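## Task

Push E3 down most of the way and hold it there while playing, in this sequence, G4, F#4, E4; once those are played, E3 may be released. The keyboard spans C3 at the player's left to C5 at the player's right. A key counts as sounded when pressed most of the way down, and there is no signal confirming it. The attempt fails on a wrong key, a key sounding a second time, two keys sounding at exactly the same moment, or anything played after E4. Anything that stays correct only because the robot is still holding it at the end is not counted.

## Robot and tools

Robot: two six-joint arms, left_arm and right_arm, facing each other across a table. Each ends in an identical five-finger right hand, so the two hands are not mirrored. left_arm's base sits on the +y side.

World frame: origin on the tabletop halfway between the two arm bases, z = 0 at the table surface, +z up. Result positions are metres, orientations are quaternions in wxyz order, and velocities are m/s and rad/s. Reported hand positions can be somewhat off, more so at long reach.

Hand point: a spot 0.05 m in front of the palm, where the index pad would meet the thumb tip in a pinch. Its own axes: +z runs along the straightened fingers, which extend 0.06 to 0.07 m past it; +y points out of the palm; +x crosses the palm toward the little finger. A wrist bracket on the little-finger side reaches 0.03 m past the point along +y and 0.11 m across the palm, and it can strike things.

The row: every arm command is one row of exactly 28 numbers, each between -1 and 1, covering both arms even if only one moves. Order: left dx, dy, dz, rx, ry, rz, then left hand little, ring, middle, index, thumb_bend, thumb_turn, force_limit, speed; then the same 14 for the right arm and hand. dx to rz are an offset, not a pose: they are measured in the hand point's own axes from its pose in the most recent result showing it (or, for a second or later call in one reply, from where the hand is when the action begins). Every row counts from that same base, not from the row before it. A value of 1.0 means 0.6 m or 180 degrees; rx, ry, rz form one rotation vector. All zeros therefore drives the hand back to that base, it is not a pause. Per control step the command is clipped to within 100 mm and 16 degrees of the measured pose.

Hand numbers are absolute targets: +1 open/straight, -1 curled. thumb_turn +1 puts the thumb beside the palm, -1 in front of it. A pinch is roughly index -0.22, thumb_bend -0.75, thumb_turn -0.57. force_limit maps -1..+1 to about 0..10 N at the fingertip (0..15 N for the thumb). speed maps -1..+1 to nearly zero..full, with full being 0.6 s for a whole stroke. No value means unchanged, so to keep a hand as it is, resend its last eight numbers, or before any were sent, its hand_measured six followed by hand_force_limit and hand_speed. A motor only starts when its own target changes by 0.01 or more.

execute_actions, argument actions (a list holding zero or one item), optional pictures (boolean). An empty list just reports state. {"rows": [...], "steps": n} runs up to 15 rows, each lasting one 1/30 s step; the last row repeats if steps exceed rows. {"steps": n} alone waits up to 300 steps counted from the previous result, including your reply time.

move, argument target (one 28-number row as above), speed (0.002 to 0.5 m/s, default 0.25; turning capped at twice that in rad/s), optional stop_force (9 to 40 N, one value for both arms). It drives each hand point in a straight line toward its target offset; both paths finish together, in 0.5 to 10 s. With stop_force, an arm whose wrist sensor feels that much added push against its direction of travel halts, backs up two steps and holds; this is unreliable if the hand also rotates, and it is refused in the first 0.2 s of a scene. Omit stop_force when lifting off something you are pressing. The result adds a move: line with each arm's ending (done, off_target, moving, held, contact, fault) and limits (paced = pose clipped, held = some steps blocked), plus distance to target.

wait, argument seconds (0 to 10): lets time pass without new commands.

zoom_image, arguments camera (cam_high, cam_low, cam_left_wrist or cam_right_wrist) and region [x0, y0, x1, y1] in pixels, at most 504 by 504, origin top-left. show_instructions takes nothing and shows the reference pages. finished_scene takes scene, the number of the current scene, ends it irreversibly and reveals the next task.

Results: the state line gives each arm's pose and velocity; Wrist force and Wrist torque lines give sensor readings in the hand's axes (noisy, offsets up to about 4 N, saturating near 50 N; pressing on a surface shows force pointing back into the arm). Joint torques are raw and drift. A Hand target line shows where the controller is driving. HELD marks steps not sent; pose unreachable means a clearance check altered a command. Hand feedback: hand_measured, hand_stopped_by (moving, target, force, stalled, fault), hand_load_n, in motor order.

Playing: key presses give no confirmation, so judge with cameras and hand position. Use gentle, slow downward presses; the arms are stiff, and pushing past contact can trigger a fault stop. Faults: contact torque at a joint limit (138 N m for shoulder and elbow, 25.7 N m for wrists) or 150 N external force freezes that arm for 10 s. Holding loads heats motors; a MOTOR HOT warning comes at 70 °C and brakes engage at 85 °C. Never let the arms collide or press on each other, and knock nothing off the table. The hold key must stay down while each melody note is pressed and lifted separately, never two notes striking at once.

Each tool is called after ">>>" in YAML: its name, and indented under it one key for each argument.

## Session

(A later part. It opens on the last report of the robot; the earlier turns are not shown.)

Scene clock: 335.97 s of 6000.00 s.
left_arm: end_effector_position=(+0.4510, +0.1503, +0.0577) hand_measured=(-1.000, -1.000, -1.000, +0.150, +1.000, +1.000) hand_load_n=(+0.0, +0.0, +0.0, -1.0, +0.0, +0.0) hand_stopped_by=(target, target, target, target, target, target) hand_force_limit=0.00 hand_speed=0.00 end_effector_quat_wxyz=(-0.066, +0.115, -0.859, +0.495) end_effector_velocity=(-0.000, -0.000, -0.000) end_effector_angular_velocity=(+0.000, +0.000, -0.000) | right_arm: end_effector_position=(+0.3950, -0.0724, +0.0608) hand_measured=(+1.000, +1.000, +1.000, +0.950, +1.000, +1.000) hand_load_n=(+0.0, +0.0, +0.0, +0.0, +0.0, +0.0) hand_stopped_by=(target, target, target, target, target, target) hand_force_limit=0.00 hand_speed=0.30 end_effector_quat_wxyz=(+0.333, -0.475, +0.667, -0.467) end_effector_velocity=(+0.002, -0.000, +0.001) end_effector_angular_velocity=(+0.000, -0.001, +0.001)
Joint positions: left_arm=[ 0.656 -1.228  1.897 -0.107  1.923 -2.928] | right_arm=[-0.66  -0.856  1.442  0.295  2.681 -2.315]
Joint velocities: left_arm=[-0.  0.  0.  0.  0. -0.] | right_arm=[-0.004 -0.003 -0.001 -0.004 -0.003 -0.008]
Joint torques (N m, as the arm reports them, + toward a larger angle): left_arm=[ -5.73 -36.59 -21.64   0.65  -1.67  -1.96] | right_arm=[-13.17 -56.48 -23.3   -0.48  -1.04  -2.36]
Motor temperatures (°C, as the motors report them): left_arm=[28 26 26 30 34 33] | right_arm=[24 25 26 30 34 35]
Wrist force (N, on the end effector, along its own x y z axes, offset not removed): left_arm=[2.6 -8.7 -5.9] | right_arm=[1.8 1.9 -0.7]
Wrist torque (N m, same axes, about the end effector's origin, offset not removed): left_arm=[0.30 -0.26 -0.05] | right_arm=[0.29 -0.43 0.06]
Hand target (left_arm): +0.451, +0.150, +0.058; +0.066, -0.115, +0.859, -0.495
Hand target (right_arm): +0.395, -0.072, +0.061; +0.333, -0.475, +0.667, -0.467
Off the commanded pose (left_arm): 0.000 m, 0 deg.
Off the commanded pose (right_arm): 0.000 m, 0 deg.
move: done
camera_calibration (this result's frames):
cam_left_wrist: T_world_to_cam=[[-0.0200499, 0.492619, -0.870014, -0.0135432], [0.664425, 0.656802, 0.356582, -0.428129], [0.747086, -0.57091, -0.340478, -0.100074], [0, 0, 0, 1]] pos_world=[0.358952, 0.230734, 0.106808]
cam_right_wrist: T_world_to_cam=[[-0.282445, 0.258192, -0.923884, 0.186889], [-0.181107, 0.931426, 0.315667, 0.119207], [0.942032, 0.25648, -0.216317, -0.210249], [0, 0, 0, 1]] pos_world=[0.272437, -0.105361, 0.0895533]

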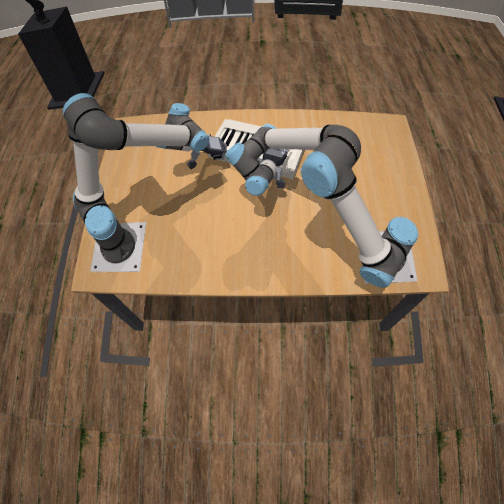

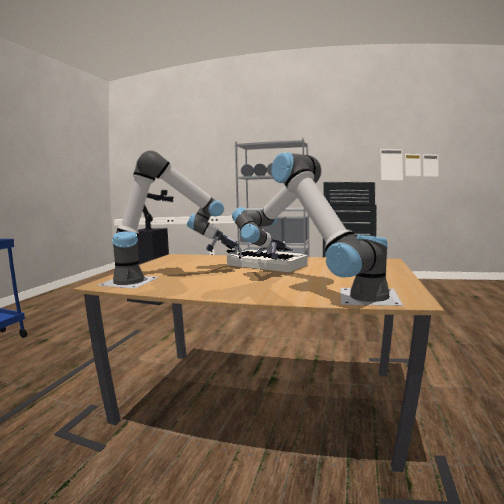

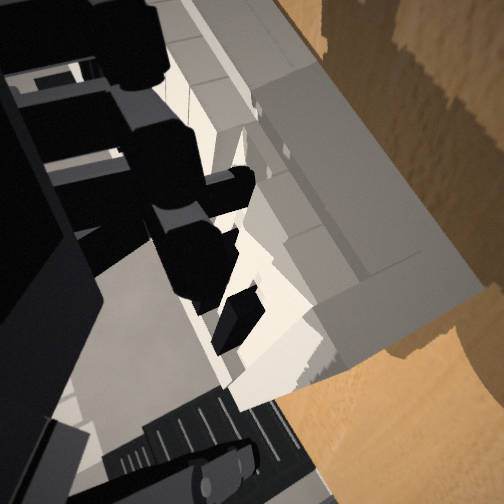

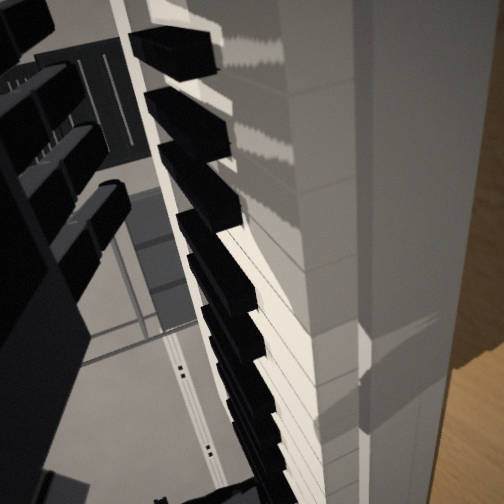

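>>> execute_actions:
  actions:
    - {"rows": [[0,0,0,0,0,0,-1,-1,-1,0.15,1,1,0,0, 0,0,0,0,0,0,1,1,1,0.53,1,1,-0.2,-0.1]], "steps": 13}

>>> zoom_image:
  camera: "cam_right_wrist"
  region: [120, 80, 320, 320]

Scene clock: 339.87 s of 6000.00 s.
left_arm: end_effector_position=(+0.4510, +0.1503, +0.0577) hand_measured=(-1.000, -1.000, -1.000, +0.150, +1.000, +1.000) hand_load_n=(+0.0, +0.0, +0.0, -1.0, +0.0, +0.0) hand_stopped_by=(target, target, target, target, target, target) hand_force_limit=0.00 hand_speed=0.00 end_effector_quat_wxyz=(-0.066, +0.115, -0.859, +0.495) end_effector_velocity=(+0.000, +0.000, -0.000) end_effector_angular_velocity=(+0.000, +0.000, +0.000) | right_arm: end_effector_position=(+0.3951, -0.0724, +0.0609) hand_measured=(+1.000, +1.000, +1.000, +0.530, +1.000, +1.000) hand_load_n=(+0.0, +0.0, +0.0, +1.5, +0.0, +0.0) hand_stopped_by=(target, target, target, moving, target, target) hand_force_limit=-0.20 hand_speed=-0.10 end_effector_quat_wxyz=(+0.333, -0.475, +0.667, -0.467) end_effector_velocity=(-0.000, -0.001, -0.001) end_effector_angular_velocity=(-0.001, +0.001, -0.001)
Joint positions: left_arm=[ 0.656 -1.228  1.897 -0.107  1.923 -2.928] | right_arm=[-0.66  -0.856  1.442  0.295  2.681 -2.315]
Joint velocities: left_arm=[ 0.  0. -0.  0.  0. -0.] | right_arm=[0.    0.001 0.001 0.    0.001 0.001]
Joint torques (N m, as the arm reports them, + toward a larger angle): left_arm=[ -6.03 -35.67 -21.94   0.52  -1.61  -1.94] | right_arm=[ 13.36 -41.74  -9.5    3.06   3.41   2.54]
Motor temperatures (°C, as the motors report them): left_arm=[28 26 26 30 34 33] | right_arm=[24 25 26 30 34 35]
Wrist force (N, on the end effector, along its own x y z axes, offset not removed): left_arm=[1.9 -9.2 -5.4] | right_arm=[1.6 1.2 0.5]
Wrist torque (N m, same axes, about the end effector's origin, offset not removed): left_arm=[0.08 -0.16 -0.11] | right_arm=[0.41 -0.40 0.01]
Hand target (left_arm): +0.451, +0.150, +0.058; +0.066, -0.115, +0.859, -0.495
Hand target (right_arm): +0.395, -0.072, +0.061; +0.333, -0.475, +0.667, -0.467
Off the commanded pose (left_arm): 0.000 m, 0 deg.
Off the commanded pose (right_arm): 0.000 m, 0 deg.
Steps of this call (steps 1 to 90: nothing new was sent; then 0.47 s passed at rest; steps 91 to 103: all 13 steps of this action). Readings (end_effector_position | what the end effector reports):
91: left_arm (+0.4510, +0.1503, +0.0577) | right_arm (+0.3953, -0.0724, +0.0608) | left_arm hand_measured=(-1.000, -1.000, -1.000, +0.150, +1.000, +1.000) hand_load_n=(+0.0, +0.0, +0.0, -1.0, +0.0, +0.0) hand_stopped_by=(target, target, target, target, target, target) hand_force_limit=0.00 hand_speed=0.00 | right_arm hand_measured=(+1.000, +1.000, +1.000, +0.950, +1.000, +1.000) hand_load_n=(+0.0, +0.0, +0.0, +0.0, +0.0, +0.0) hand_stopped_by=(target, target, target, moving, target, target) hand_force_limit=-0.20 hand_speed=-0.10
92: left_arm (+0.4510, +0.1503, +0.0577) | right_arm (+0.3953, -0.0724, +0.0608) | left_arm hand_measured=(-1.000, -1.000, -1.000, +0.150, +1.000, +1.000) hand_load_n=(+0.0, +0.0, +0.0, -1.0, +0.0, +0.0) hand_stopped_by=(target, target, target, target, target, target) hand_force_limit=0.00 hand_speed=0.00 | right_arm hand_measured=(+1.000, +1.000, +1.000, +0.950, +1.000, +1.000) hand_load_n=(+0.0, +0.0, +0.0, +0.0, +0.0, +0.0) hand_stopped_by=(target, target, target, moving, target, target) hand_force_limit=-0.20 hand_speed=-0.10
94: left_arm (+0.4510, +0.1503, +0.0577) | right_arm (+0.3953, -0.0724, +0.0608) | left_arm hand_measured=(-1.000, -1.000, -1.000, +0.150, +1.000, +1.000) hand_load_n=(+0.0, +0.0, +0.0, -1.0, +0.0, +0.0) hand_stopped_by=(target, target, target, target, target, target) hand_force_limit=0.00 hand_speed=0.00 | right_arm hand_measured=(+1.000, +1.000, +1.000, +0.904, +1.000, +1.000) hand_load_n=(+0.0, +0.0, +0.0, +0.0, +0.0, +0.0) hand_stopped_by=(target, target, target, moving, target, target) hand_force_limit=-0.20 hand_speed=-0.10
98: left_arm (+0.4510, +0.1503, +0.0577) | right_arm (+0.3952, -0.0724, +0.0608) | left_arm hand_measured=(-1.000, -1.000, -1.000, +0.150, +1.000, +1.000) hand_load_n=(+0.0, +0.0, +0.0, -1.0, +0.0, +0.0) hand_stopped_by=(target, target, target, target, target, target) hand_force_limit=0.00 hand_speed=0.00 | right_arm hand_measured=(+1.000, +1.000, +1.000, +0.704, +1.000, +1.000) hand_load_n=(+0.0, +0.0, +0.0, +0.0, +0.0, +0.0) hand_stopped_by=(target, target, target, moving, target, target) hand_force_limit=-0.20 hand_speed=-0.10
103: the state above
camera_calibration (this result's frames):
cam_left_wrist: T_world_to_cam=[[-0.0200497, 0.49262, -0.870014, -0.0135433], [0.664425, 0.656801, 0.356583, -0.428129], [0.747086, -0.57091, -0.340477, -0.100074], [0, 0, 0, 1]] pos_world=[0.358952, 0.230734, 0.106808]
cam_right_wrist: T_world_to_cam=[[-0.282321, 0.258386, -0.923868, 0.186955], [-0.181134, 0.931364, 0.315835, 0.119138], [0.942064, 0.25651, -0.216141, -0.210325], [0, 0, 0, 1]] pos_world=[0.272501, -0.105317, 0.0896336]

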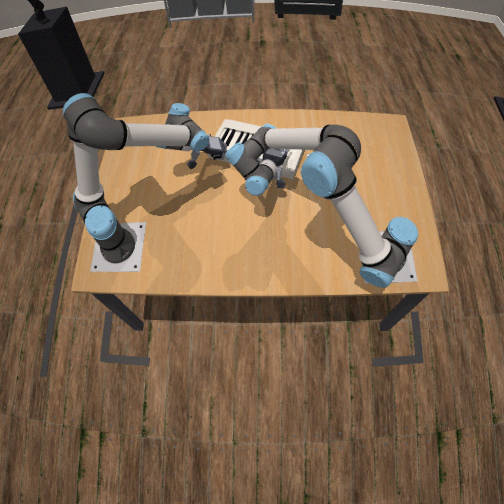

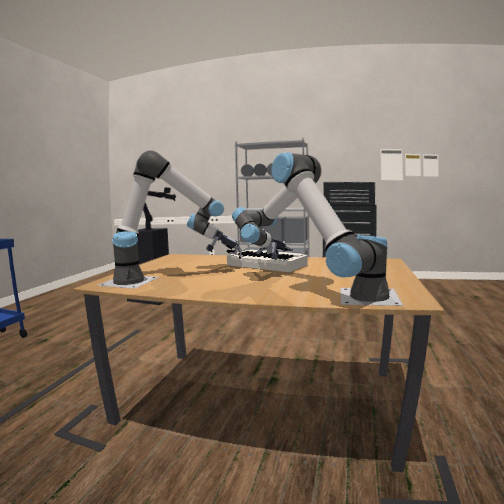

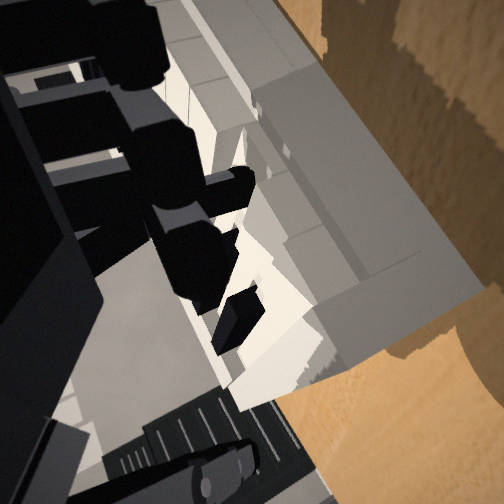

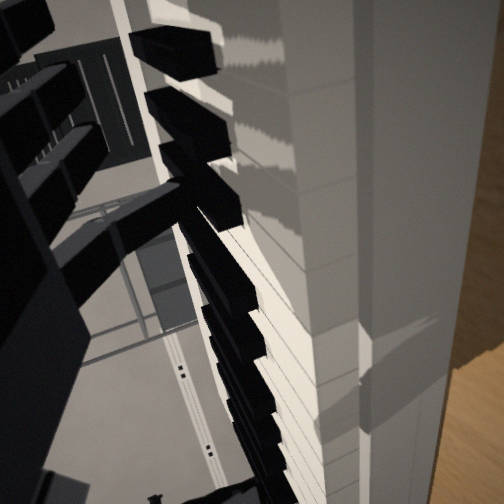

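Region (120, 80, 320, 320) of cam_right_wrist's 504x504 image, scaled by 2.100, with more detail than that image has.

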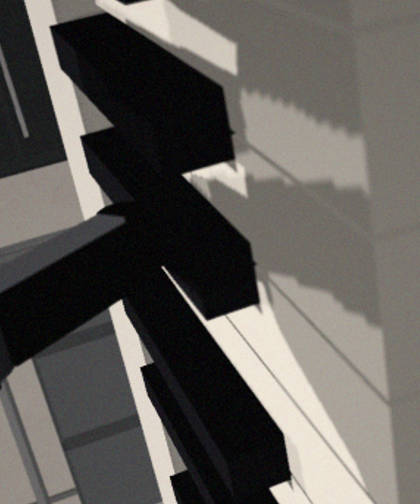

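>>> execute_actions:
  actions:
    - {"rows": [[0,0,0,0,0,0,-1,-1,-1,0.15,1,1,0,0, 0,0,0,0,0,0,1,1,1,0.3,1,1,0,-0.4]], "steps": 12}

>>> zoom_image:
  camera: "cam_right_wrist"
  region: [120, 80, 320, 320]

Scene clock: 346.47 s of 6000.00 s.
left_arm: end_effector_position=(+0.4510, +0.1503, +0.0577) hand_measured=(-1.000, -1.000, -1.000, +0.150, +1.000, +1.000) hand_load_n=(+0.0, +0.0, +0.0, -1.0, +0.0, +0.0) hand_stopped_by=(target, target, target, target, target, target) hand_force_limit=0.00 hand_speed=0.00 end_effector_quat_wxyz=(-0.066, +0.115, -0.859, +0.495) end_effector_velocity=(+0.000, +0.000, +0.000) end_effector_angular_velocity=(-0.000, -0.000, +0.001) | right_arm: end_effector_position=(+0.3950, -0.0725, +0.0608) hand_measured=(+1.000, +1.000, +1.000, +0.404, +1.000, +1.000) hand_load_n=(+0.0, +0.0, +0.0, +10.0, +0.0, +0.0) hand_stopped_by=(target, target, target, force, target, target) hand_force_limit=0.00 hand_speed=-0.40 end_effector_quat_wxyz=(+0.333, -0.475, +0.667, -0.467) end_effector_velocity=(+0.000, +0.000, +0.001) end_effector_angular_velocity=(+0.002, -0.001, +0.000)
Joint positions: left_arm=[ 0.656 -1.228  1.897 -0.107  1.923 -2.928] | right_arm=[-0.66  -0.856  1.442  0.295  2.681 -2.315]
Joint velocities: left_arm=[ 0.001  0.    -0.    -0.    -0.    -0.   ] | right_arm=[-0.    -0.002 -0.001 -0.    -0.    -0.001]
Joint torques (N m, as the arm reports them, + toward a larger angle): left_arm=[ -5.29 -35.82 -20.85   0.61  -1.56  -1.87] | right_arm=[  3.44 -48.   -19.     1.96  -2.62   1.4 ]
Motor temperatures (°C, as the motors report them): left_arm=[28 26 26 30 34 33] | right_arm=[24 25 26 30 34 35]
Wrist force (N, on the end effector, along its own x y z axes, offset not removed): left_arm=[3.0 -7.8 -6.4] | right_arm=[2.4 -10.2 -1.0]
Wrist torque (N m, same axes, about the end effector's origin, offset not removed): left_arm=[0.22 -0.29 -0.08] | right_arm=[0.87 -0.51 0.07]
Hand target (left_arm): +0.451, +0.150, +0.058; +0.066, -0.115, +0.859, -0.495
Hand target (right_arm): +0.395, -0.072, +0.061; +0.333, -0.475, +0.667, -0.467
Off the commanded pose (left_arm): 0.000 m, 0 deg.
Off the commanded pose (right_arm): 0.000 m, 0 deg.
Steps of this call (steps 1 to 90: nothing new was sent; then 3.20 s passed at rest; steps 91 to 102: all 12 steps of this action). Readings (end_effector_position | what the end effector reports):
91: left_arm (+0.4510, +0.1503, +0.0577) | right_arm (+0.3950, -0.0724, +0.0608) | left_arm hand_measured=(-1.000, -1.000, -1.000, +0.150, +1.000, +1.000) hand_load_n=(+0.0, +0.0, +0.0, -1.0, +0.0, +0.0) hand_stopped_by=(target, target, target, target, target, target) hand_force_limit=0.00 hand_speed=0.00 | right_arm hand_measured=(+1.000, +1.000, +1.000, +0.530, +1.000, +1.000) hand_load_n=(+0.0, +0.0, +0.0, +1.5, +0.0, +0.0) hand_stopped_by=(target, target, target, moving, target, target) hand_force_limit=0.00 hand_speed=-0.40
92: left_arm (+0.4510, +0.1503, +0.0577) | right_arm (+0.3950, -0.0724, +0.0608) | left_arm hand_measured=(-1.000, -1.000, -1.000, +0.150, +1.000, +1.000) hand_load_n=(+0.0, +0.0, +0.0, -1.0, +0.0, +0.0) hand_stopped_by=(target, target, target, target, target, target) hand_force_limit=0.00 hand_speed=0.00 | right_arm hand_measured=(+1.000, +1.000, +1.000, +0.530, +1.000, +1.000) hand_load_n=(+0.0, +0.0, +0.0, +1.5, +0.0, +0.0) hand_stopped_by=(target, target, target, moving, target, target) hand_force_limit=0.00 hand_speed=-0.40
94: left_arm (+0.4510, +0.1503, +0.0577) | right_arm (+0.3950, -0.0724, +0.0608) | left_arm hand_measured=(-1.000, -1.000, -1.000, +0.150, +1.000, +1.000) hand_load_n=(+0.0, +0.0, +0.0, -1.0, +0.0, +0.0) hand_stopped_by=(target, target, target, target, target, target) hand_force_limit=0.00 hand_speed=0.00 | right_arm hand_measured=(+1.000, +1.000, +1.000, +0.500, +1.000, +1.000) hand_load_n=(+0.0, +0.0, +0.0, +1.5, +0.0, +0.0) hand_stopped_by=(target, target, target, moving, target, target) hand_force_limit=0.00 hand_speed=-0.40
98: left_arm (+0.4510, +0.1503, +0.0577) | right_arm (+0.3950, -0.0725, +0.0608) | left_arm hand_measured=(-1.000, -1.000, -1.000, +0.150, +1.000, +1.000) hand_load_n=(+0.0, +0.0, +0.0, -1.0, +0.0, +0.0) hand_stopped_by=(target, target, target, target, target, target) hand_force_limit=0.00 hand_speed=0.00 | right_arm hand_measured=(+1.000, +1.000, +1.000, +0.404, +1.000, +1.000) hand_load_n=(+0.0, +0.0, +0.0, +10.0, +0.0, +0.0) hand_stopped_by=(target, target, target, force, target, target) hand_force_limit=0.00 hand_speed=-0.40
102: the state above
camera_calibration (this result's frames):
cam_left_wrist: T_world_to_cam=[[-0.02005, 0.49262, -0.870014, -0.0135434], [0.664425, 0.656802, 0.356583, -0.428129], [0.747086, -0.570909, -0.340478, -0.100074], [0, 0, 0, 1]] pos_world=[0.358952, 0.230735, 0.106808]
cam_right_wrist: T_world_to_cam=[[-0.282246, 0.258187, -0.923946, 0.186886], [-0.181032, 0.931467, 0.31559, 0.119196], [0.942106, 0.256338, -0.216163, -0.210302], [0, 0, 0, 1]] pos_world=[0.272453, -0.10537, 0.0895964]

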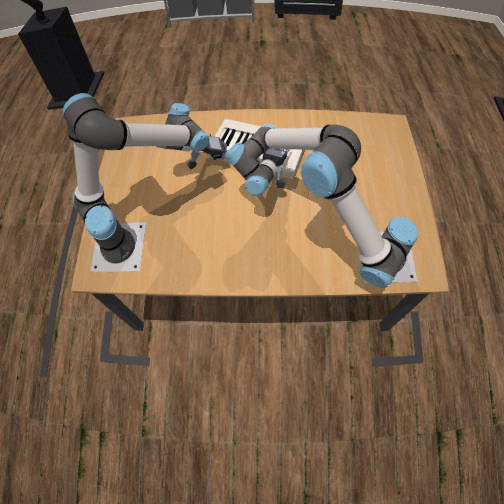

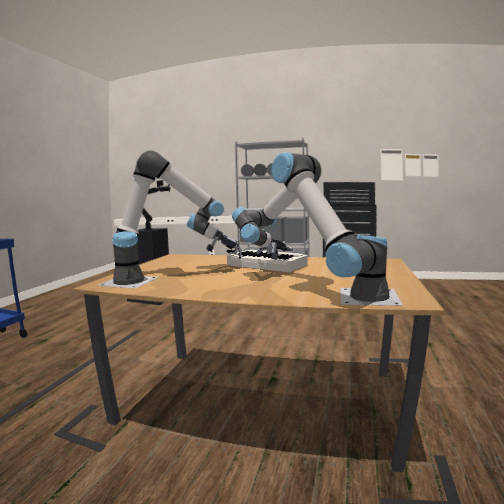

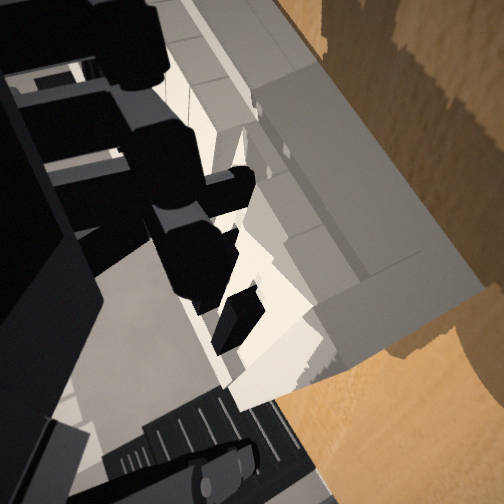

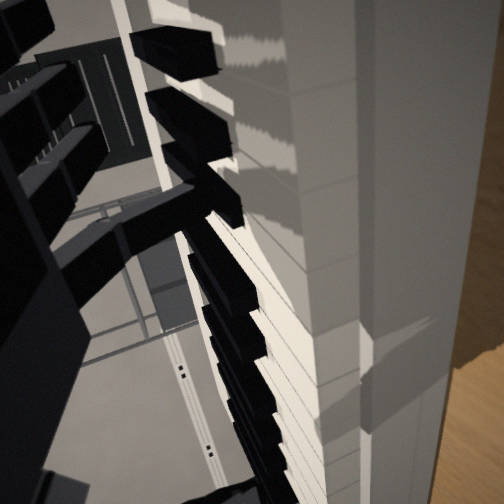

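Region (120, 80, 320, 320) of cam_right_wrist's 504x504 image, scaled by 2.100, with more detail than that image has.

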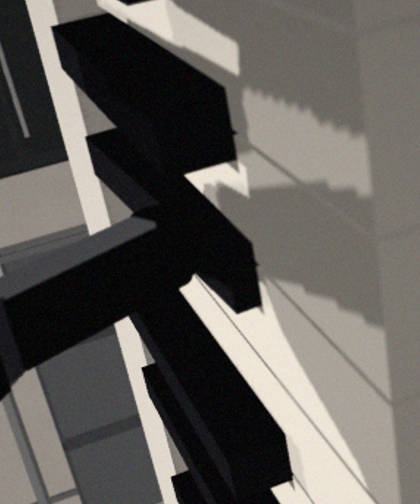

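>>> execute_actions:
  actions:
    - {"rows": [[0,0,0,0,0,0,-1,-1,-1,0.15,1,1,0,0, 0,0,0,0,0,0,1,1,1,0.95,1,1,0,0.3]], "steps": 10}
  pictures: false

>>> move:
  target: [0,0,0,0,0,0,-1,-1,-1,0.15,1,1,0,0, -0.0545,0.0432,-0.0605,0,0,0,1,1,1,0.95,1,1,0,0.3]
  speed: 0.06

Scene clock: 354.33 s of 6000.00 s.
left_arm: end_effector_position=(+0.4510, +0.1503, +0.0577) hand_measured=(-1.000, -1.000, -1.000, +0.150, +1.000, +1.000) hand_load_n=(+0.0, +0.0, +0.0, -1.0, +0.0, +0.0) hand_stopped_by=(target, target, target, target, target, target) hand_force_limit=0.00 hand_speed=0.00 end_effector_quat_wxyz=(-0.066, +0.115, -0.859, +0.495) end_effector_velocity=(+0.000, -0.000, +0.000) end_effector_angular_velocity=(-0.001, -0.001, +0.000) | right_arm: end_effector_position=(+0.3951, -0.0724, +0.0609) hand_measured=(+1.000, +1.000, +1.000, +0.902, +1.000, +1.000) hand_load_n=(+0.0, +0.0, +0.0, +0.0, +0.0, +0.0) hand_stopped_by=(target, target, target, moving, target, target) hand_force_limit=0.00 hand_speed=0.30 end_effector_quat_wxyz=(+0.333, -0.475, +0.667, -0.467) end_effector_velocity=(+0.000, +0.000, +0.001) end_effector_angular_velocity=(+0.000, -0.002, -0.001)
Joint positions: left_arm=[ 0.656 -1.228  1.897 -0.107  1.923 -2.928] | right_arm=[-0.66  -0.856  1.442  0.295  2.681 -2.315]
Joint velocities: left_arm=[ 0.     0.    -0.    -0.001 -0.    -0.   ] | right_arm=[ 0.    -0.001 -0.001  0.     0.002 -0.   ]
Joint torques (N m, as the arm reports them, + toward a larger angle): left_arm=[ -6.08 -36.33 -20.9    0.55  -1.66  -1.9 ] | right_arm=[ -2.64 -40.12 -10.26   0.74   3.68  -1.92]
Motor temperatures (°C, as the motors report them): left_arm=[28 26 26 30 34 33] | right_arm=[24 25 26 30 34 35]
Wrist force (N, on the end effector, along its own x y z axes, offset not removed): left_arm=[3.8 -9.7 -6.5] | right_arm=[0.9 1.8 0.0]
Wrist torque (N m, same axes, about the end effector's origin, offset not removed): left_arm=[0.23 -0.47 0.03] | right_arm=[0.26 -0.29 -0.01]
Hand target (left_arm): +0.451, +0.150, +0.058; +0.066, -0.115, +0.859, -0.495
Hand target (right_arm): +0.395, -0.072, +0.061; +0.333, -0.475, +0.667, -0.467
Off the commanded pose (left_arm): 0.000 m, 0 deg.
Off the commanded pose (right_arm): 0.000 m, 0 deg.
Steps of this call (steps 1 to 90: nothing new was sent; then 4.53 s passed at rest; steps 91 to 100: all 10 steps of this action). Readings (end_effector_position | what the end effector reports):
91: left_arm (+0.4510, +0.1503, +0.0577) | right_arm (+0.3951, -0.0724, +0.0609) | left_arm hand_measured=(-1.000, -1.000, -1.000, +0.150, +1.000, +1.000) hand_load_n=(+0.0, +0.0, +0.0, -1.0, +0.0, +0.0) hand_stopped_by=(target, target, target, target, target, target) hand_force_limit=0.00 hand_speed=0.00 | right_arm hand_measured=(+1.000, +1.000, +1.000, +0.404, +1.000, +1.000) hand_load_n=(+0.0, +0.0, +0.0, +9.5, +0.0, +0.0) hand_stopped_by=(target, target, target, moving, target, target) hand_force_limit=0.00 hand_speed=0.30
92: left_arm (+0.4510, +0.1503, +0.0577) | right_arm (+0.3951, -0.0724, +0.0609) | left_arm hand_measured=(-1.000, -1.000, -1.000, +0.150, +1.000, +1.000) hand_load_n=(+0.0, +0.0, +0.0, -1.0, +0.0, +0.0) hand_stopped_by=(target, target, target, target, target, target) hand_force_limit=0.00 hand_speed=0.00 | right_arm hand_measured=(+1.000, +1.000, +1.000, +0.404, +1.000, +1.000) hand_load_n=(+0.0, +0.0, +0.0, +9.5, +0.0, +0.0) hand_stopped_by=(target, target, target, moving, target, target) hand_force_limit=0.00 hand_speed=0.30
94: left_arm (+0.4510, +0.1503, +0.0577) | right_arm (+0.3951, -0.0724, +0.0609) | left_arm hand_measured=(-1.000, -1.000, -1.000, +0.150, +1.000, +1.000) hand_load_n=(+0.0, +0.0, +0.0, -1.0, +0.0, +0.0) hand_stopped_by=(target, target, target, target, target, target) hand_force_limit=0.00 hand_speed=0.00 | right_arm hand_measured=(+1.000, +1.000, +1.000, +0.468, +1.000, +1.000) hand_load_n=(+0.0, +0.0, +0.0, +0.0, +0.0, +0.0) hand_stopped_by=(target, target, target, moving, target, target) hand_force_limit=0.00 hand_speed=0.30
98: left_arm (+0.4510, +0.1503, +0.0577) | right_arm (+0.3951, -0.0724, +0.0609) | left_arm hand_measured=(-1.000, -1.000, -1.000, +0.150, +1.000, +1.000) hand_load_n=(+0.0, +0.0, +0.0, -1.0, +0.0, +0.0) hand_stopped_by=(target, target, target, target, target, target) hand_force_limit=0.00 hand_speed=0.00 | right_arm hand_measured=(+1.000, +1.000, +1.000, +0.758, +1.000, +1.000) hand_load_n=(+0.0, +0.0, +0.0, +0.0, +0.0, +0.0) hand_stopped_by=(target, target, target, moving, target, target) hand_force_limit=0.00 hand_speed=0.30
100: the state above

Scene clock: 355.93 s of 6000.00 s.
left_arm: end_effector_position=(+0.4510, +0.1503, +0.0577) hand_measured=(-1.000, -1.000, -1.000, +0.150, +1.000, +1.000) hand_load_n=(+0.0, +0.0, +0.0, -1.0, +0.0, +0.0) hand_stopped_by=(target, target, target, target, target, target) hand_force_limit=0.00 hand_speed=0.00 end_effector_quat_wxyz=(-0.066, +0.115, -0.859, +0.495) end_effector_velocity=(+0.000, +0.000, +0.000) end_effector_angular_velocity=(-0.001, -0.001, +0.001) | right_arm: end_effector_position=(+0.3653, -0.0277, +0.0491) hand_measured=(+1.000, +1.000, +1.000, +0.950, +1.000, +1.000) hand_load_n=(+0.0, +0.0, +0.0, +0.0, +0.0, +0.0) hand_stopped_by=(target, target, target, target, target, target) hand_force_limit=0.00 hand_speed=0.30 end_effector_quat_wxyz=(+0.333, -0.475, +0.667, -0.467) end_effector_velocity=(-0.001, +0.002, -0.000) end_effector_angular_velocity=(-0.001, +0.001, -0.003)
Joint positions: left_arm=[ 0.656 -1.228  1.897 -0.107  1.923 -2.928] | right_arm=[-0.569 -0.739  1.296  0.484  2.734 -2.139]
Joint velocities: left_arm=[ 0.001 -0.    -0.    -0.001 -0.    -0.   ] | right_arm=[ 0.004  0.007 -0.01   0.017  0.003  0.014]
Joint torques (N m, as the arm reports them, + toward a larger angle): left_arm=[ -5.45 -36.28 -21.66   0.68  -1.74  -1.99] | right_arm=[ 14.04 -41.2  -23.04   2.86   3.39   2.4 ]
Motor temperatures (°C, as the motors report them): left_arm=[28 26 26 30 34 33] | right_arm=[24 25 26 30 34 35]
Wrist force (N, on the end effector, along its own x y z axes, offset not removed): left_arm=[2.1 -9.6 -6.5] | right_arm=[1.0 1.3 0.3]
Wrist torque (N m, same axes, about the end effector's origin, offset not removed): left_arm=[0.19 -0.29 -0.12] | right_arm=[0.20 -0.31 -0.01]
Hand target (left_arm): +0.451, +0.150, +0.058; +0.066, -0.115, +0.859, -0.495
Hand target (right_arm): +0.365, -0.028, +0.049; +0.333, -0.475, +0.667, -0.467
Off the commanded pose (left_arm): 0.000 m, 0 deg.
Off the commanded pose (right_arm): 0.000 m, 0 deg.
move: done
camera_calibration (this result's frames):
cam_left_wrist: T_world_to_cam=[[-0.0200497, 0.492619, -0.870014, -0.0135431], [0.664425, 0.656802, 0.356582, -0.428129], [0.747086, -0.57091, -0.340477, -0.100074], [0, 0, 0, 1]] pos_world=[0.358952, 0.230734, 0.106808]
cam_right_wrist: T_world_to_cam=[[-0.282002, 0.258112, -0.924042, 0.155987], [-0.181589, 0.931363, 0.315575, 0.0760593], [0.942072, 0.256789, -0.215776, -0.196229], [0, 0, 0, 1]] pos_world=[0.242662, -0.0607113, 0.0777942]

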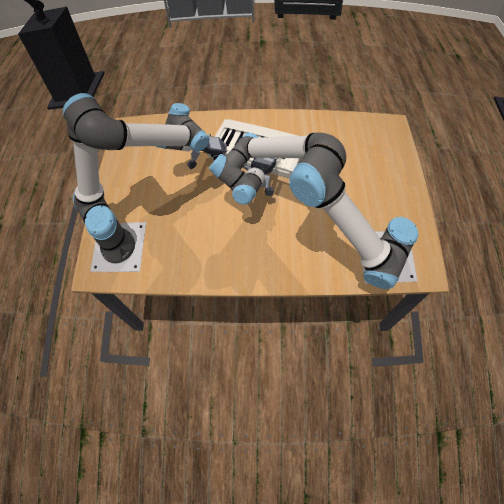

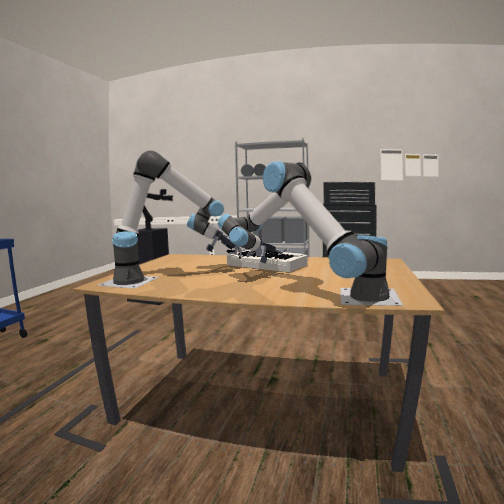

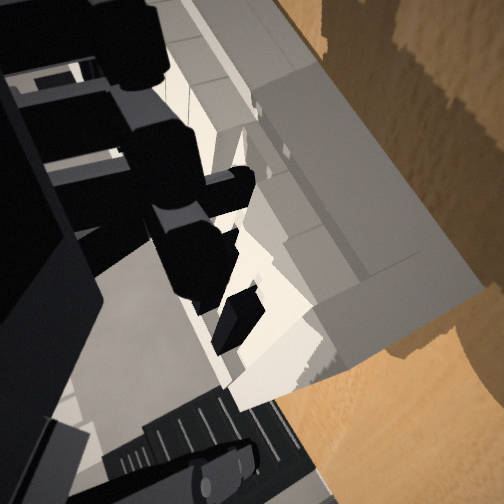

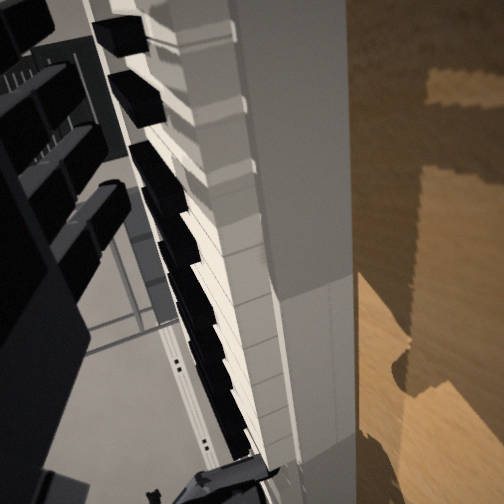

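>>> execute_actions:
  actions:
    - {"rows": [[0,0,0,0,0,0,-1,-1,-1,0.15,1,1,0,0, 0,0,0,0,0,0,1,1,1,0.51,1,1,-0.2,-0.1]], "steps": 14}

>>> zoom_image:
  camera: "cam_right_wrist"
  region: [90, 20, 290, 300]

Scene clock: 362.03 s of 6000.00 s.
left_arm: end_effector_position=(+0.4510, +0.1503, +0.0577) hand_measured=(-1.000, -1.000, -1.000, +0.150, +1.000, +1.000) hand_load_n=(+0.0, +0.0, +0.0, -1.0, +0.0, +0.0) hand_stopped_by=(target, target, target, target, target, target) hand_force_limit=0.00 hand_speed=0.00 end_effector_quat_wxyz=(-0.066, +0.115, -0.859, +0.495) end_effector_velocity=(+0.000, +0.000, -0.000) end_effector_angular_velocity=(-0.000, -0.000, +0.000) | right_arm: end_effector_position=(+0.3652, -0.0277, +0.0491) hand_measured=(+1.000, +1.000, +1.000, +0.510, +1.000, +1.000) hand_load_n=(+0.0, +0.0, +0.0, +1.0, +0.0, +0.0) hand_stopped_by=(target, target, target, moving, target, target) hand_force_limit=-0.20 hand_speed=-0.10 end_effector_quat_wxyz=(+0.333, -0.475, +0.667, -0.467) end_effector_velocity=(-0.000, +0.000, -0.000) end_effector_angular_velocity=(+0.000, +0.001, +0.001)
Joint positions: left_arm=[ 0.656 -1.228  1.897 -0.107  1.923 -2.928] | right_arm=[-0.569 -0.739  1.296  0.484  2.734 -2.138]
Joint velocities: left_arm=[ 0.  0.  0. -0.  0.  0.] | right_arm=[ 0.    -0.     0.001 -0.001 -0.001 -0.   ]
Joint torques (N m, as the arm reports them, + toward a larger angle): left_arm=[ -6.16 -36.32 -21.56   0.5   -1.84  -1.99] | right_arm=[-12.39 -59.05  -8.23  -0.16  -1.14  -2.45]
Motor temperatures (°C, as the motors report them): left_arm=[28 26 26 30 34 33] | right_arm=[24 25 26 30 34 35]
Wrist force (N, on the end effector, along its own x y z axes, offset not removed): left_arm=[2.2 -9.9 -6.2] | right_arm=[1.7 2.2 1.1]
Wrist torque (N m, same axes, about the end effector's origin, offset not removed): left_arm=[0.15 -0.18 -0.06] | right_arm=[0.44 -0.47 0.13]
Hand target (left_arm): +0.451, +0.150, +0.058; +0.066, -0.115, +0.859, -0.495
Hand target (right_arm): +0.365, -0.028, +0.049; +0.333, -0.475, +0.667, -0.467
Off the commanded pose (left_arm): 0.000 m, 0 deg.
Off the commanded pose (right_arm): 0.000 m, 0 deg.
Steps of this call (steps 1 to 90: nothing new was sent; then 2.63 s passed at rest; steps 91 to 104: all 14 steps of this action). Readings (end_effector_position | what the end effector reports):
91: left_arm (+0.4510, +0.1503, +0.0577) | right_arm (+0.3651, -0.0275, +0.0490) | left_arm hand_measured=(-1.000, -1.000, -1.000, +0.150, +1.000, +1.000) hand_load_n=(+0.0, +0.0, +0.0, -1.0, +0.0, +0.0) hand_stopped_by=(target, target, target, target, target, target) hand_force_limit=0.00 hand_speed=0.00 | right_arm hand_measured=(+1.000, +1.000, +1.000, +0.950, +1.000, +1.000) hand_load_n=(+0.0, +0.0, +0.0, +0.0, +0.0, +0.0) hand_stopped_by=(target, target, target, moving, target, target) hand_force_limit=-0.20 hand_speed=-0.10
92: left_arm (+0.4510, +0.1503, +0.0577) | right_arm (+0.3651, -0.0275, +0.0490) | left_arm hand_measured=(-1.000, -1.000, -1.000, +0.150, +1.000, +1.000) hand_load_n=(+0.0, +0.0, +0.0, -1.0, +0.0, +0.0) hand_stopped_by=(target, target, target, target, target, target) hand_force_limit=0.00 hand_speed=0.00 | right_arm hand_measured=(+1.000, +1.000, +1.000, +0.950, +1.000, +1.000) hand_load_n=(+0.0, +0.0, +0.0, +0.0, +0.0, +0.0) hand_stopped_by=(target, target, target, moving, target, target) hand_force_limit=-0.20 hand_speed=-0.10
94: left_arm (+0.4510, +0.1503, +0.0577) | right_arm (+0.3651, -0.0275, +0.0490) | left_arm hand_measured=(-1.000, -1.000, -1.000, +0.150, +1.000, +1.000) hand_load_n=(+0.0, +0.0, +0.0, -1.0, +0.0, +0.0) hand_stopped_by=(target, target, target, target, target, target) hand_force_limit=0.00 hand_speed=0.00 | right_arm hand_measured=(+1.000, +1.000, +1.000, +0.904, +1.000, +1.000) hand_load_n=(+0.0, +0.0, +0.0, +0.0, +0.0, +0.0) hand_stopped_by=(target, target, target, moving, target, target) hand_force_limit=-0.20 hand_speed=-0.10
98: left_arm (+0.4510, +0.1503, +0.0577) | right_arm (+0.3652, -0.0276, +0.0491) | left_arm hand_measured=(-1.000, -1.000, -1.000, +0.150, +1.000, +1.000) hand_load_n=(+0.0, +0.0, +0.0, -1.0, +0.0, +0.0) hand_stopped_by=(target, target, target, target, target, target) hand_force_limit=0.00 hand_speed=0.00 | right_arm hand_measured=(+1.000, +1.000, +1.000, +0.704, +1.000, +1.000) hand_load_n=(+0.0, +0.0, +0.0, +0.0, +0.0, +0.0) hand_stopped_by=(target, target, target, moving, target, target) hand_force_limit=-0.20 hand_speed=-0.10
104: the state above
camera_calibration (this result's frames):
cam_left_wrist: T_world_to_cam=[[-0.0200496, 0.492619, -0.870014, -0.0135431], [0.664425, 0.656802, 0.356582, -0.428129], [0.747086, -0.57091, -0.340477, -0.100074], [0, 0, 0, 1]] pos_world=[0.358952, 0.230734, 0.106808]
cam_right_wrist: T_world_to_cam=[[-0.281962, 0.258117, -0.924053, 0.155976], [-0.181586, 0.931366, 0.315568, 0.0760375], [0.942085, 0.256773, -0.21574, -0.196235], [0, 0, 0, 1]] pos_world=[0.242656, -0.0606909, 0.077799]

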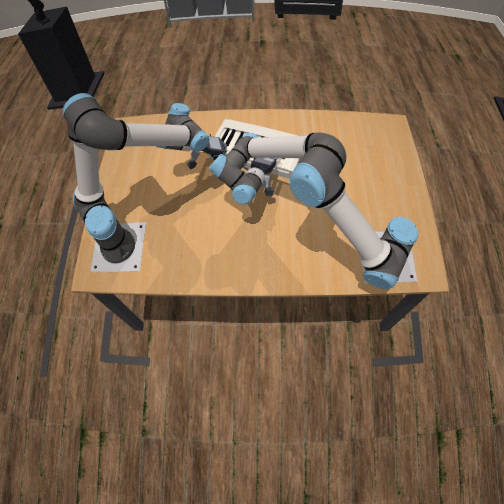

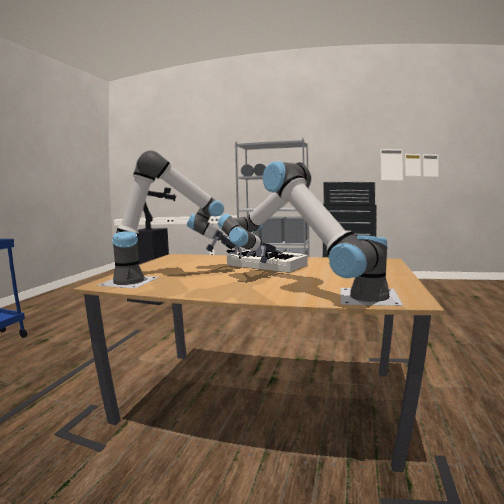

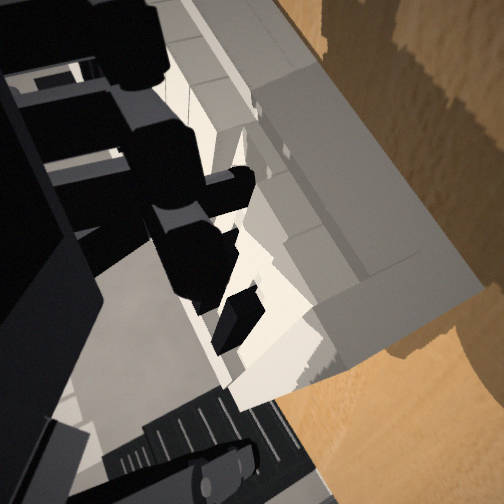

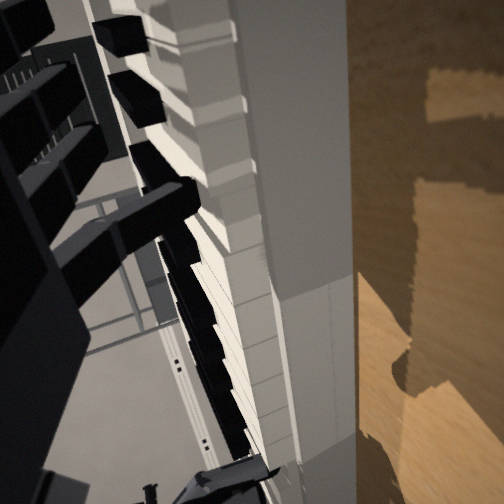

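Region (90, 20, 290, 300) of cam_right_wrist's 504x504 image, scaled by 1.800, with more detail than that image has; it fills the left 360 columns of this view, and the rest is white.

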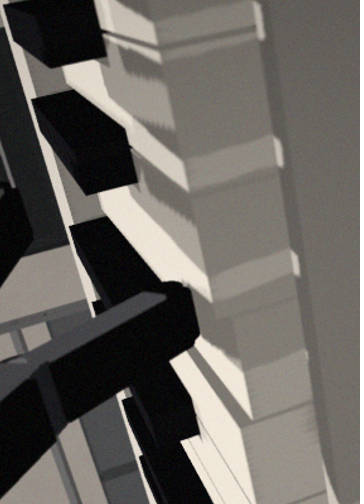

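>>> execute_actions:
  actions:
    - {"rows": [[0,0,0,0,0,0,-1,-1,-1,0.15,1,1,0,0, 0,0,0,0,0,0,1,1,1,0.15,1,1,0,-0.4]], "steps": 14}
  pictures: false

Scene clock: 367.47 s of 6000.00 s.
left_arm: end_effector_position=(+0.4510, +0.1503, +0.0577) hand_measured=(-1.000, -1.000, -1.000, +0.150, +1.000, +1.000) hand_load_n=(+0.0, +0.0, +0.0, -1.0, +0.0, +0.0) hand_stopped_by=(target, target, target, target, target, target) hand_force_limit=0.00 hand_speed=0.00 end_effector_quat_wxyz=(-0.066, +0.115, -0.859, +0.495) end_effector_velocity=(-0.000, +0.000, -0.000) end_effector_angular_velocity=(+0.001, +0.001, -0.001) | right_arm: end_effector_position=(+0.3653, -0.0277, +0.0491) hand_measured=(+1.000, +1.000, +1.000, +0.316, +1.000, +1.000) hand_load_n=(+0.0, +0.0, +0.0, +7.0, +0.0, +0.0) hand_stopped_by=(target, target, target, force, target, target) hand_force_limit=0.00 hand_speed=-0.40 end_effector_quat_wxyz=(+0.333, -0.475, +0.667, -0.467) end_effector_velocity=(+0.000, +0.000, +0.001) end_effector_angular_velocity=(+0.001, -0.001, +0.000)
Joint positions: left_arm=[ 0.656 -1.228  1.897 -0.107  1.923 -2.928] | right_arm=[-0.569 -0.739  1.296  0.484  2.734 -2.139]
Joint velocities: left_arm=[-0.001  0.     0.     0.001 -0.    -0.   ] | right_arm=[-0.    -0.    -0.002 -0.     0.    -0.001]
Joint torques (N m, as the arm reports them, + toward a larger angle): left_arm=[ -6.29 -35.97 -21.37   0.49  -1.81  -1.91] | right_arm=[ -5.42 -48.77 -17.39   2.58   0.66  -0.38]
Motor temperatures (°C, as the motors report them): left_arm=[28 26 26 30 34 33] | right_arm=[24 25 26 30 34 35]
Wrist force (N, on the end effector, along its own x y z axes, offset not removed): left_arm=[3.1 -11.5 -5.4] | right_arm=[1.5 -7.3 -1.1]
Wrist torque (N m, same axes, about the end effector's origin, offset not removed): left_arm=[-0.34 -0.36 -0.12] | right_arm=[0.90 -0.37 -0.02]
Hand target (left_arm): +0.451, +0.150, +0.058; +0.066, -0.115, +0.859, -0.495
Hand target (right_arm): +0.365, -0.028, +0.049; +0.333, -0.475, +0.667, -0.467
Off the commanded pose (left_arm): 0.000 m, 0 deg.
Off the commanded pose (right_arm): 0.000 m, 0 deg.
Steps of this call (steps 1 to 90: nothing new was sent; then 1.97 s passed at rest; steps 91 to 104: all 14 steps of this action). Readings (end_effector_position | what the end effector reports):
91: left_arm (+0.4510, +0.1503, +0.0577) | right_arm (+0.3653, -0.0277, +0.0491) | left_arm hand_measured=(-1.000, -1.000, -1.000, +0.150, +1.000, +1.000) hand_load_n=(+0.0, +0.0, +0.0, -1.0, +0.0, +0.0) hand_stopped_by=(target, target, target, target, target, target) hand_force_limit=0.00 hand_speed=0.00 | right_arm hand_measured=(+1.000, +1.000, +1.000, +0.510, +1.000, +1.000) hand_load_n=(+0.0, +0.0, +0.0, +1.0, +0.0, +0.0) hand_stopped_by=(target, target, target, moving, target, target) hand_force_limit=0.00 hand_speed=-0.40
92: left_arm (+0.4510, +0.1503, +0.0577) | right_arm (+0.3653, -0.0277, +0.0491) | left_arm hand_measured=(-1.000, -1.000, -1.000, +0.150, +1.000, +1.000) hand_load_n=(+0.0, +0.0, +0.0, -1.0, +0.0, +0.0) hand_stopped_by=(target, target, target, target, target, target) hand_force_limit=0.00 hand_speed=0.00 | right_arm hand_measured=(+1.000, +1.000, +1.000, +0.510, +1.000, +1.000) hand_load_n=(+0.0, +0.0, +0.0, +1.0, +0.0, +0.0) hand_stopped_by=(target, target, target, moving, target, target) hand_force_limit=0.00 hand_speed=-0.40
94: left_arm (+0.4510, +0.1503, +0.0577) | right_arm (+0.3653, -0.0277, +0.0491) | left_arm hand_measured=(-1.000, -1.000, -1.000, +0.150, +1.000, +1.000) hand_load_n=(+0.0, +0.0, +0.0, -1.0, +0.0, +0.0) hand_stopped_by=(target, target, target, target, target, target) hand_force_limit=0.00 hand_speed=0.00 | right_arm hand_measured=(+1.000, +1.000, +1.000, +0.480, +1.000, +1.000) hand_load_n=(+0.0, +0.0, +0.0, +1.0, +0.0, +0.0) hand_stopped_by=(target, target, target, moving, target, target) hand_force_limit=0.00 hand_speed=-0.40
98: left_arm (+0.4510, +0.1503, +0.0577) | right_arm (+0.3653, -0.0277, +0.0491) | left_arm hand_measured=(-1.000, -1.000, -1.000, +0.150, +1.000, +1.000) hand_load_n=(+0.0, +0.0, +0.0, -1.0, +0.0, +0.0) hand_stopped_by=(target, target, target, target, target, target) hand_force_limit=0.00 hand_speed=0.00 | right_arm hand_measured=(+1.000, +1.000, +1.000, +0.348, +1.000, +1.000) hand_load_n=(+0.0, +0.0, +0.0, +2.0, +0.0, +0.0) hand_stopped_by=(target, target, target, moving, target, target) hand_force_limit=0.00 hand_speed=-0.40
104: the state above


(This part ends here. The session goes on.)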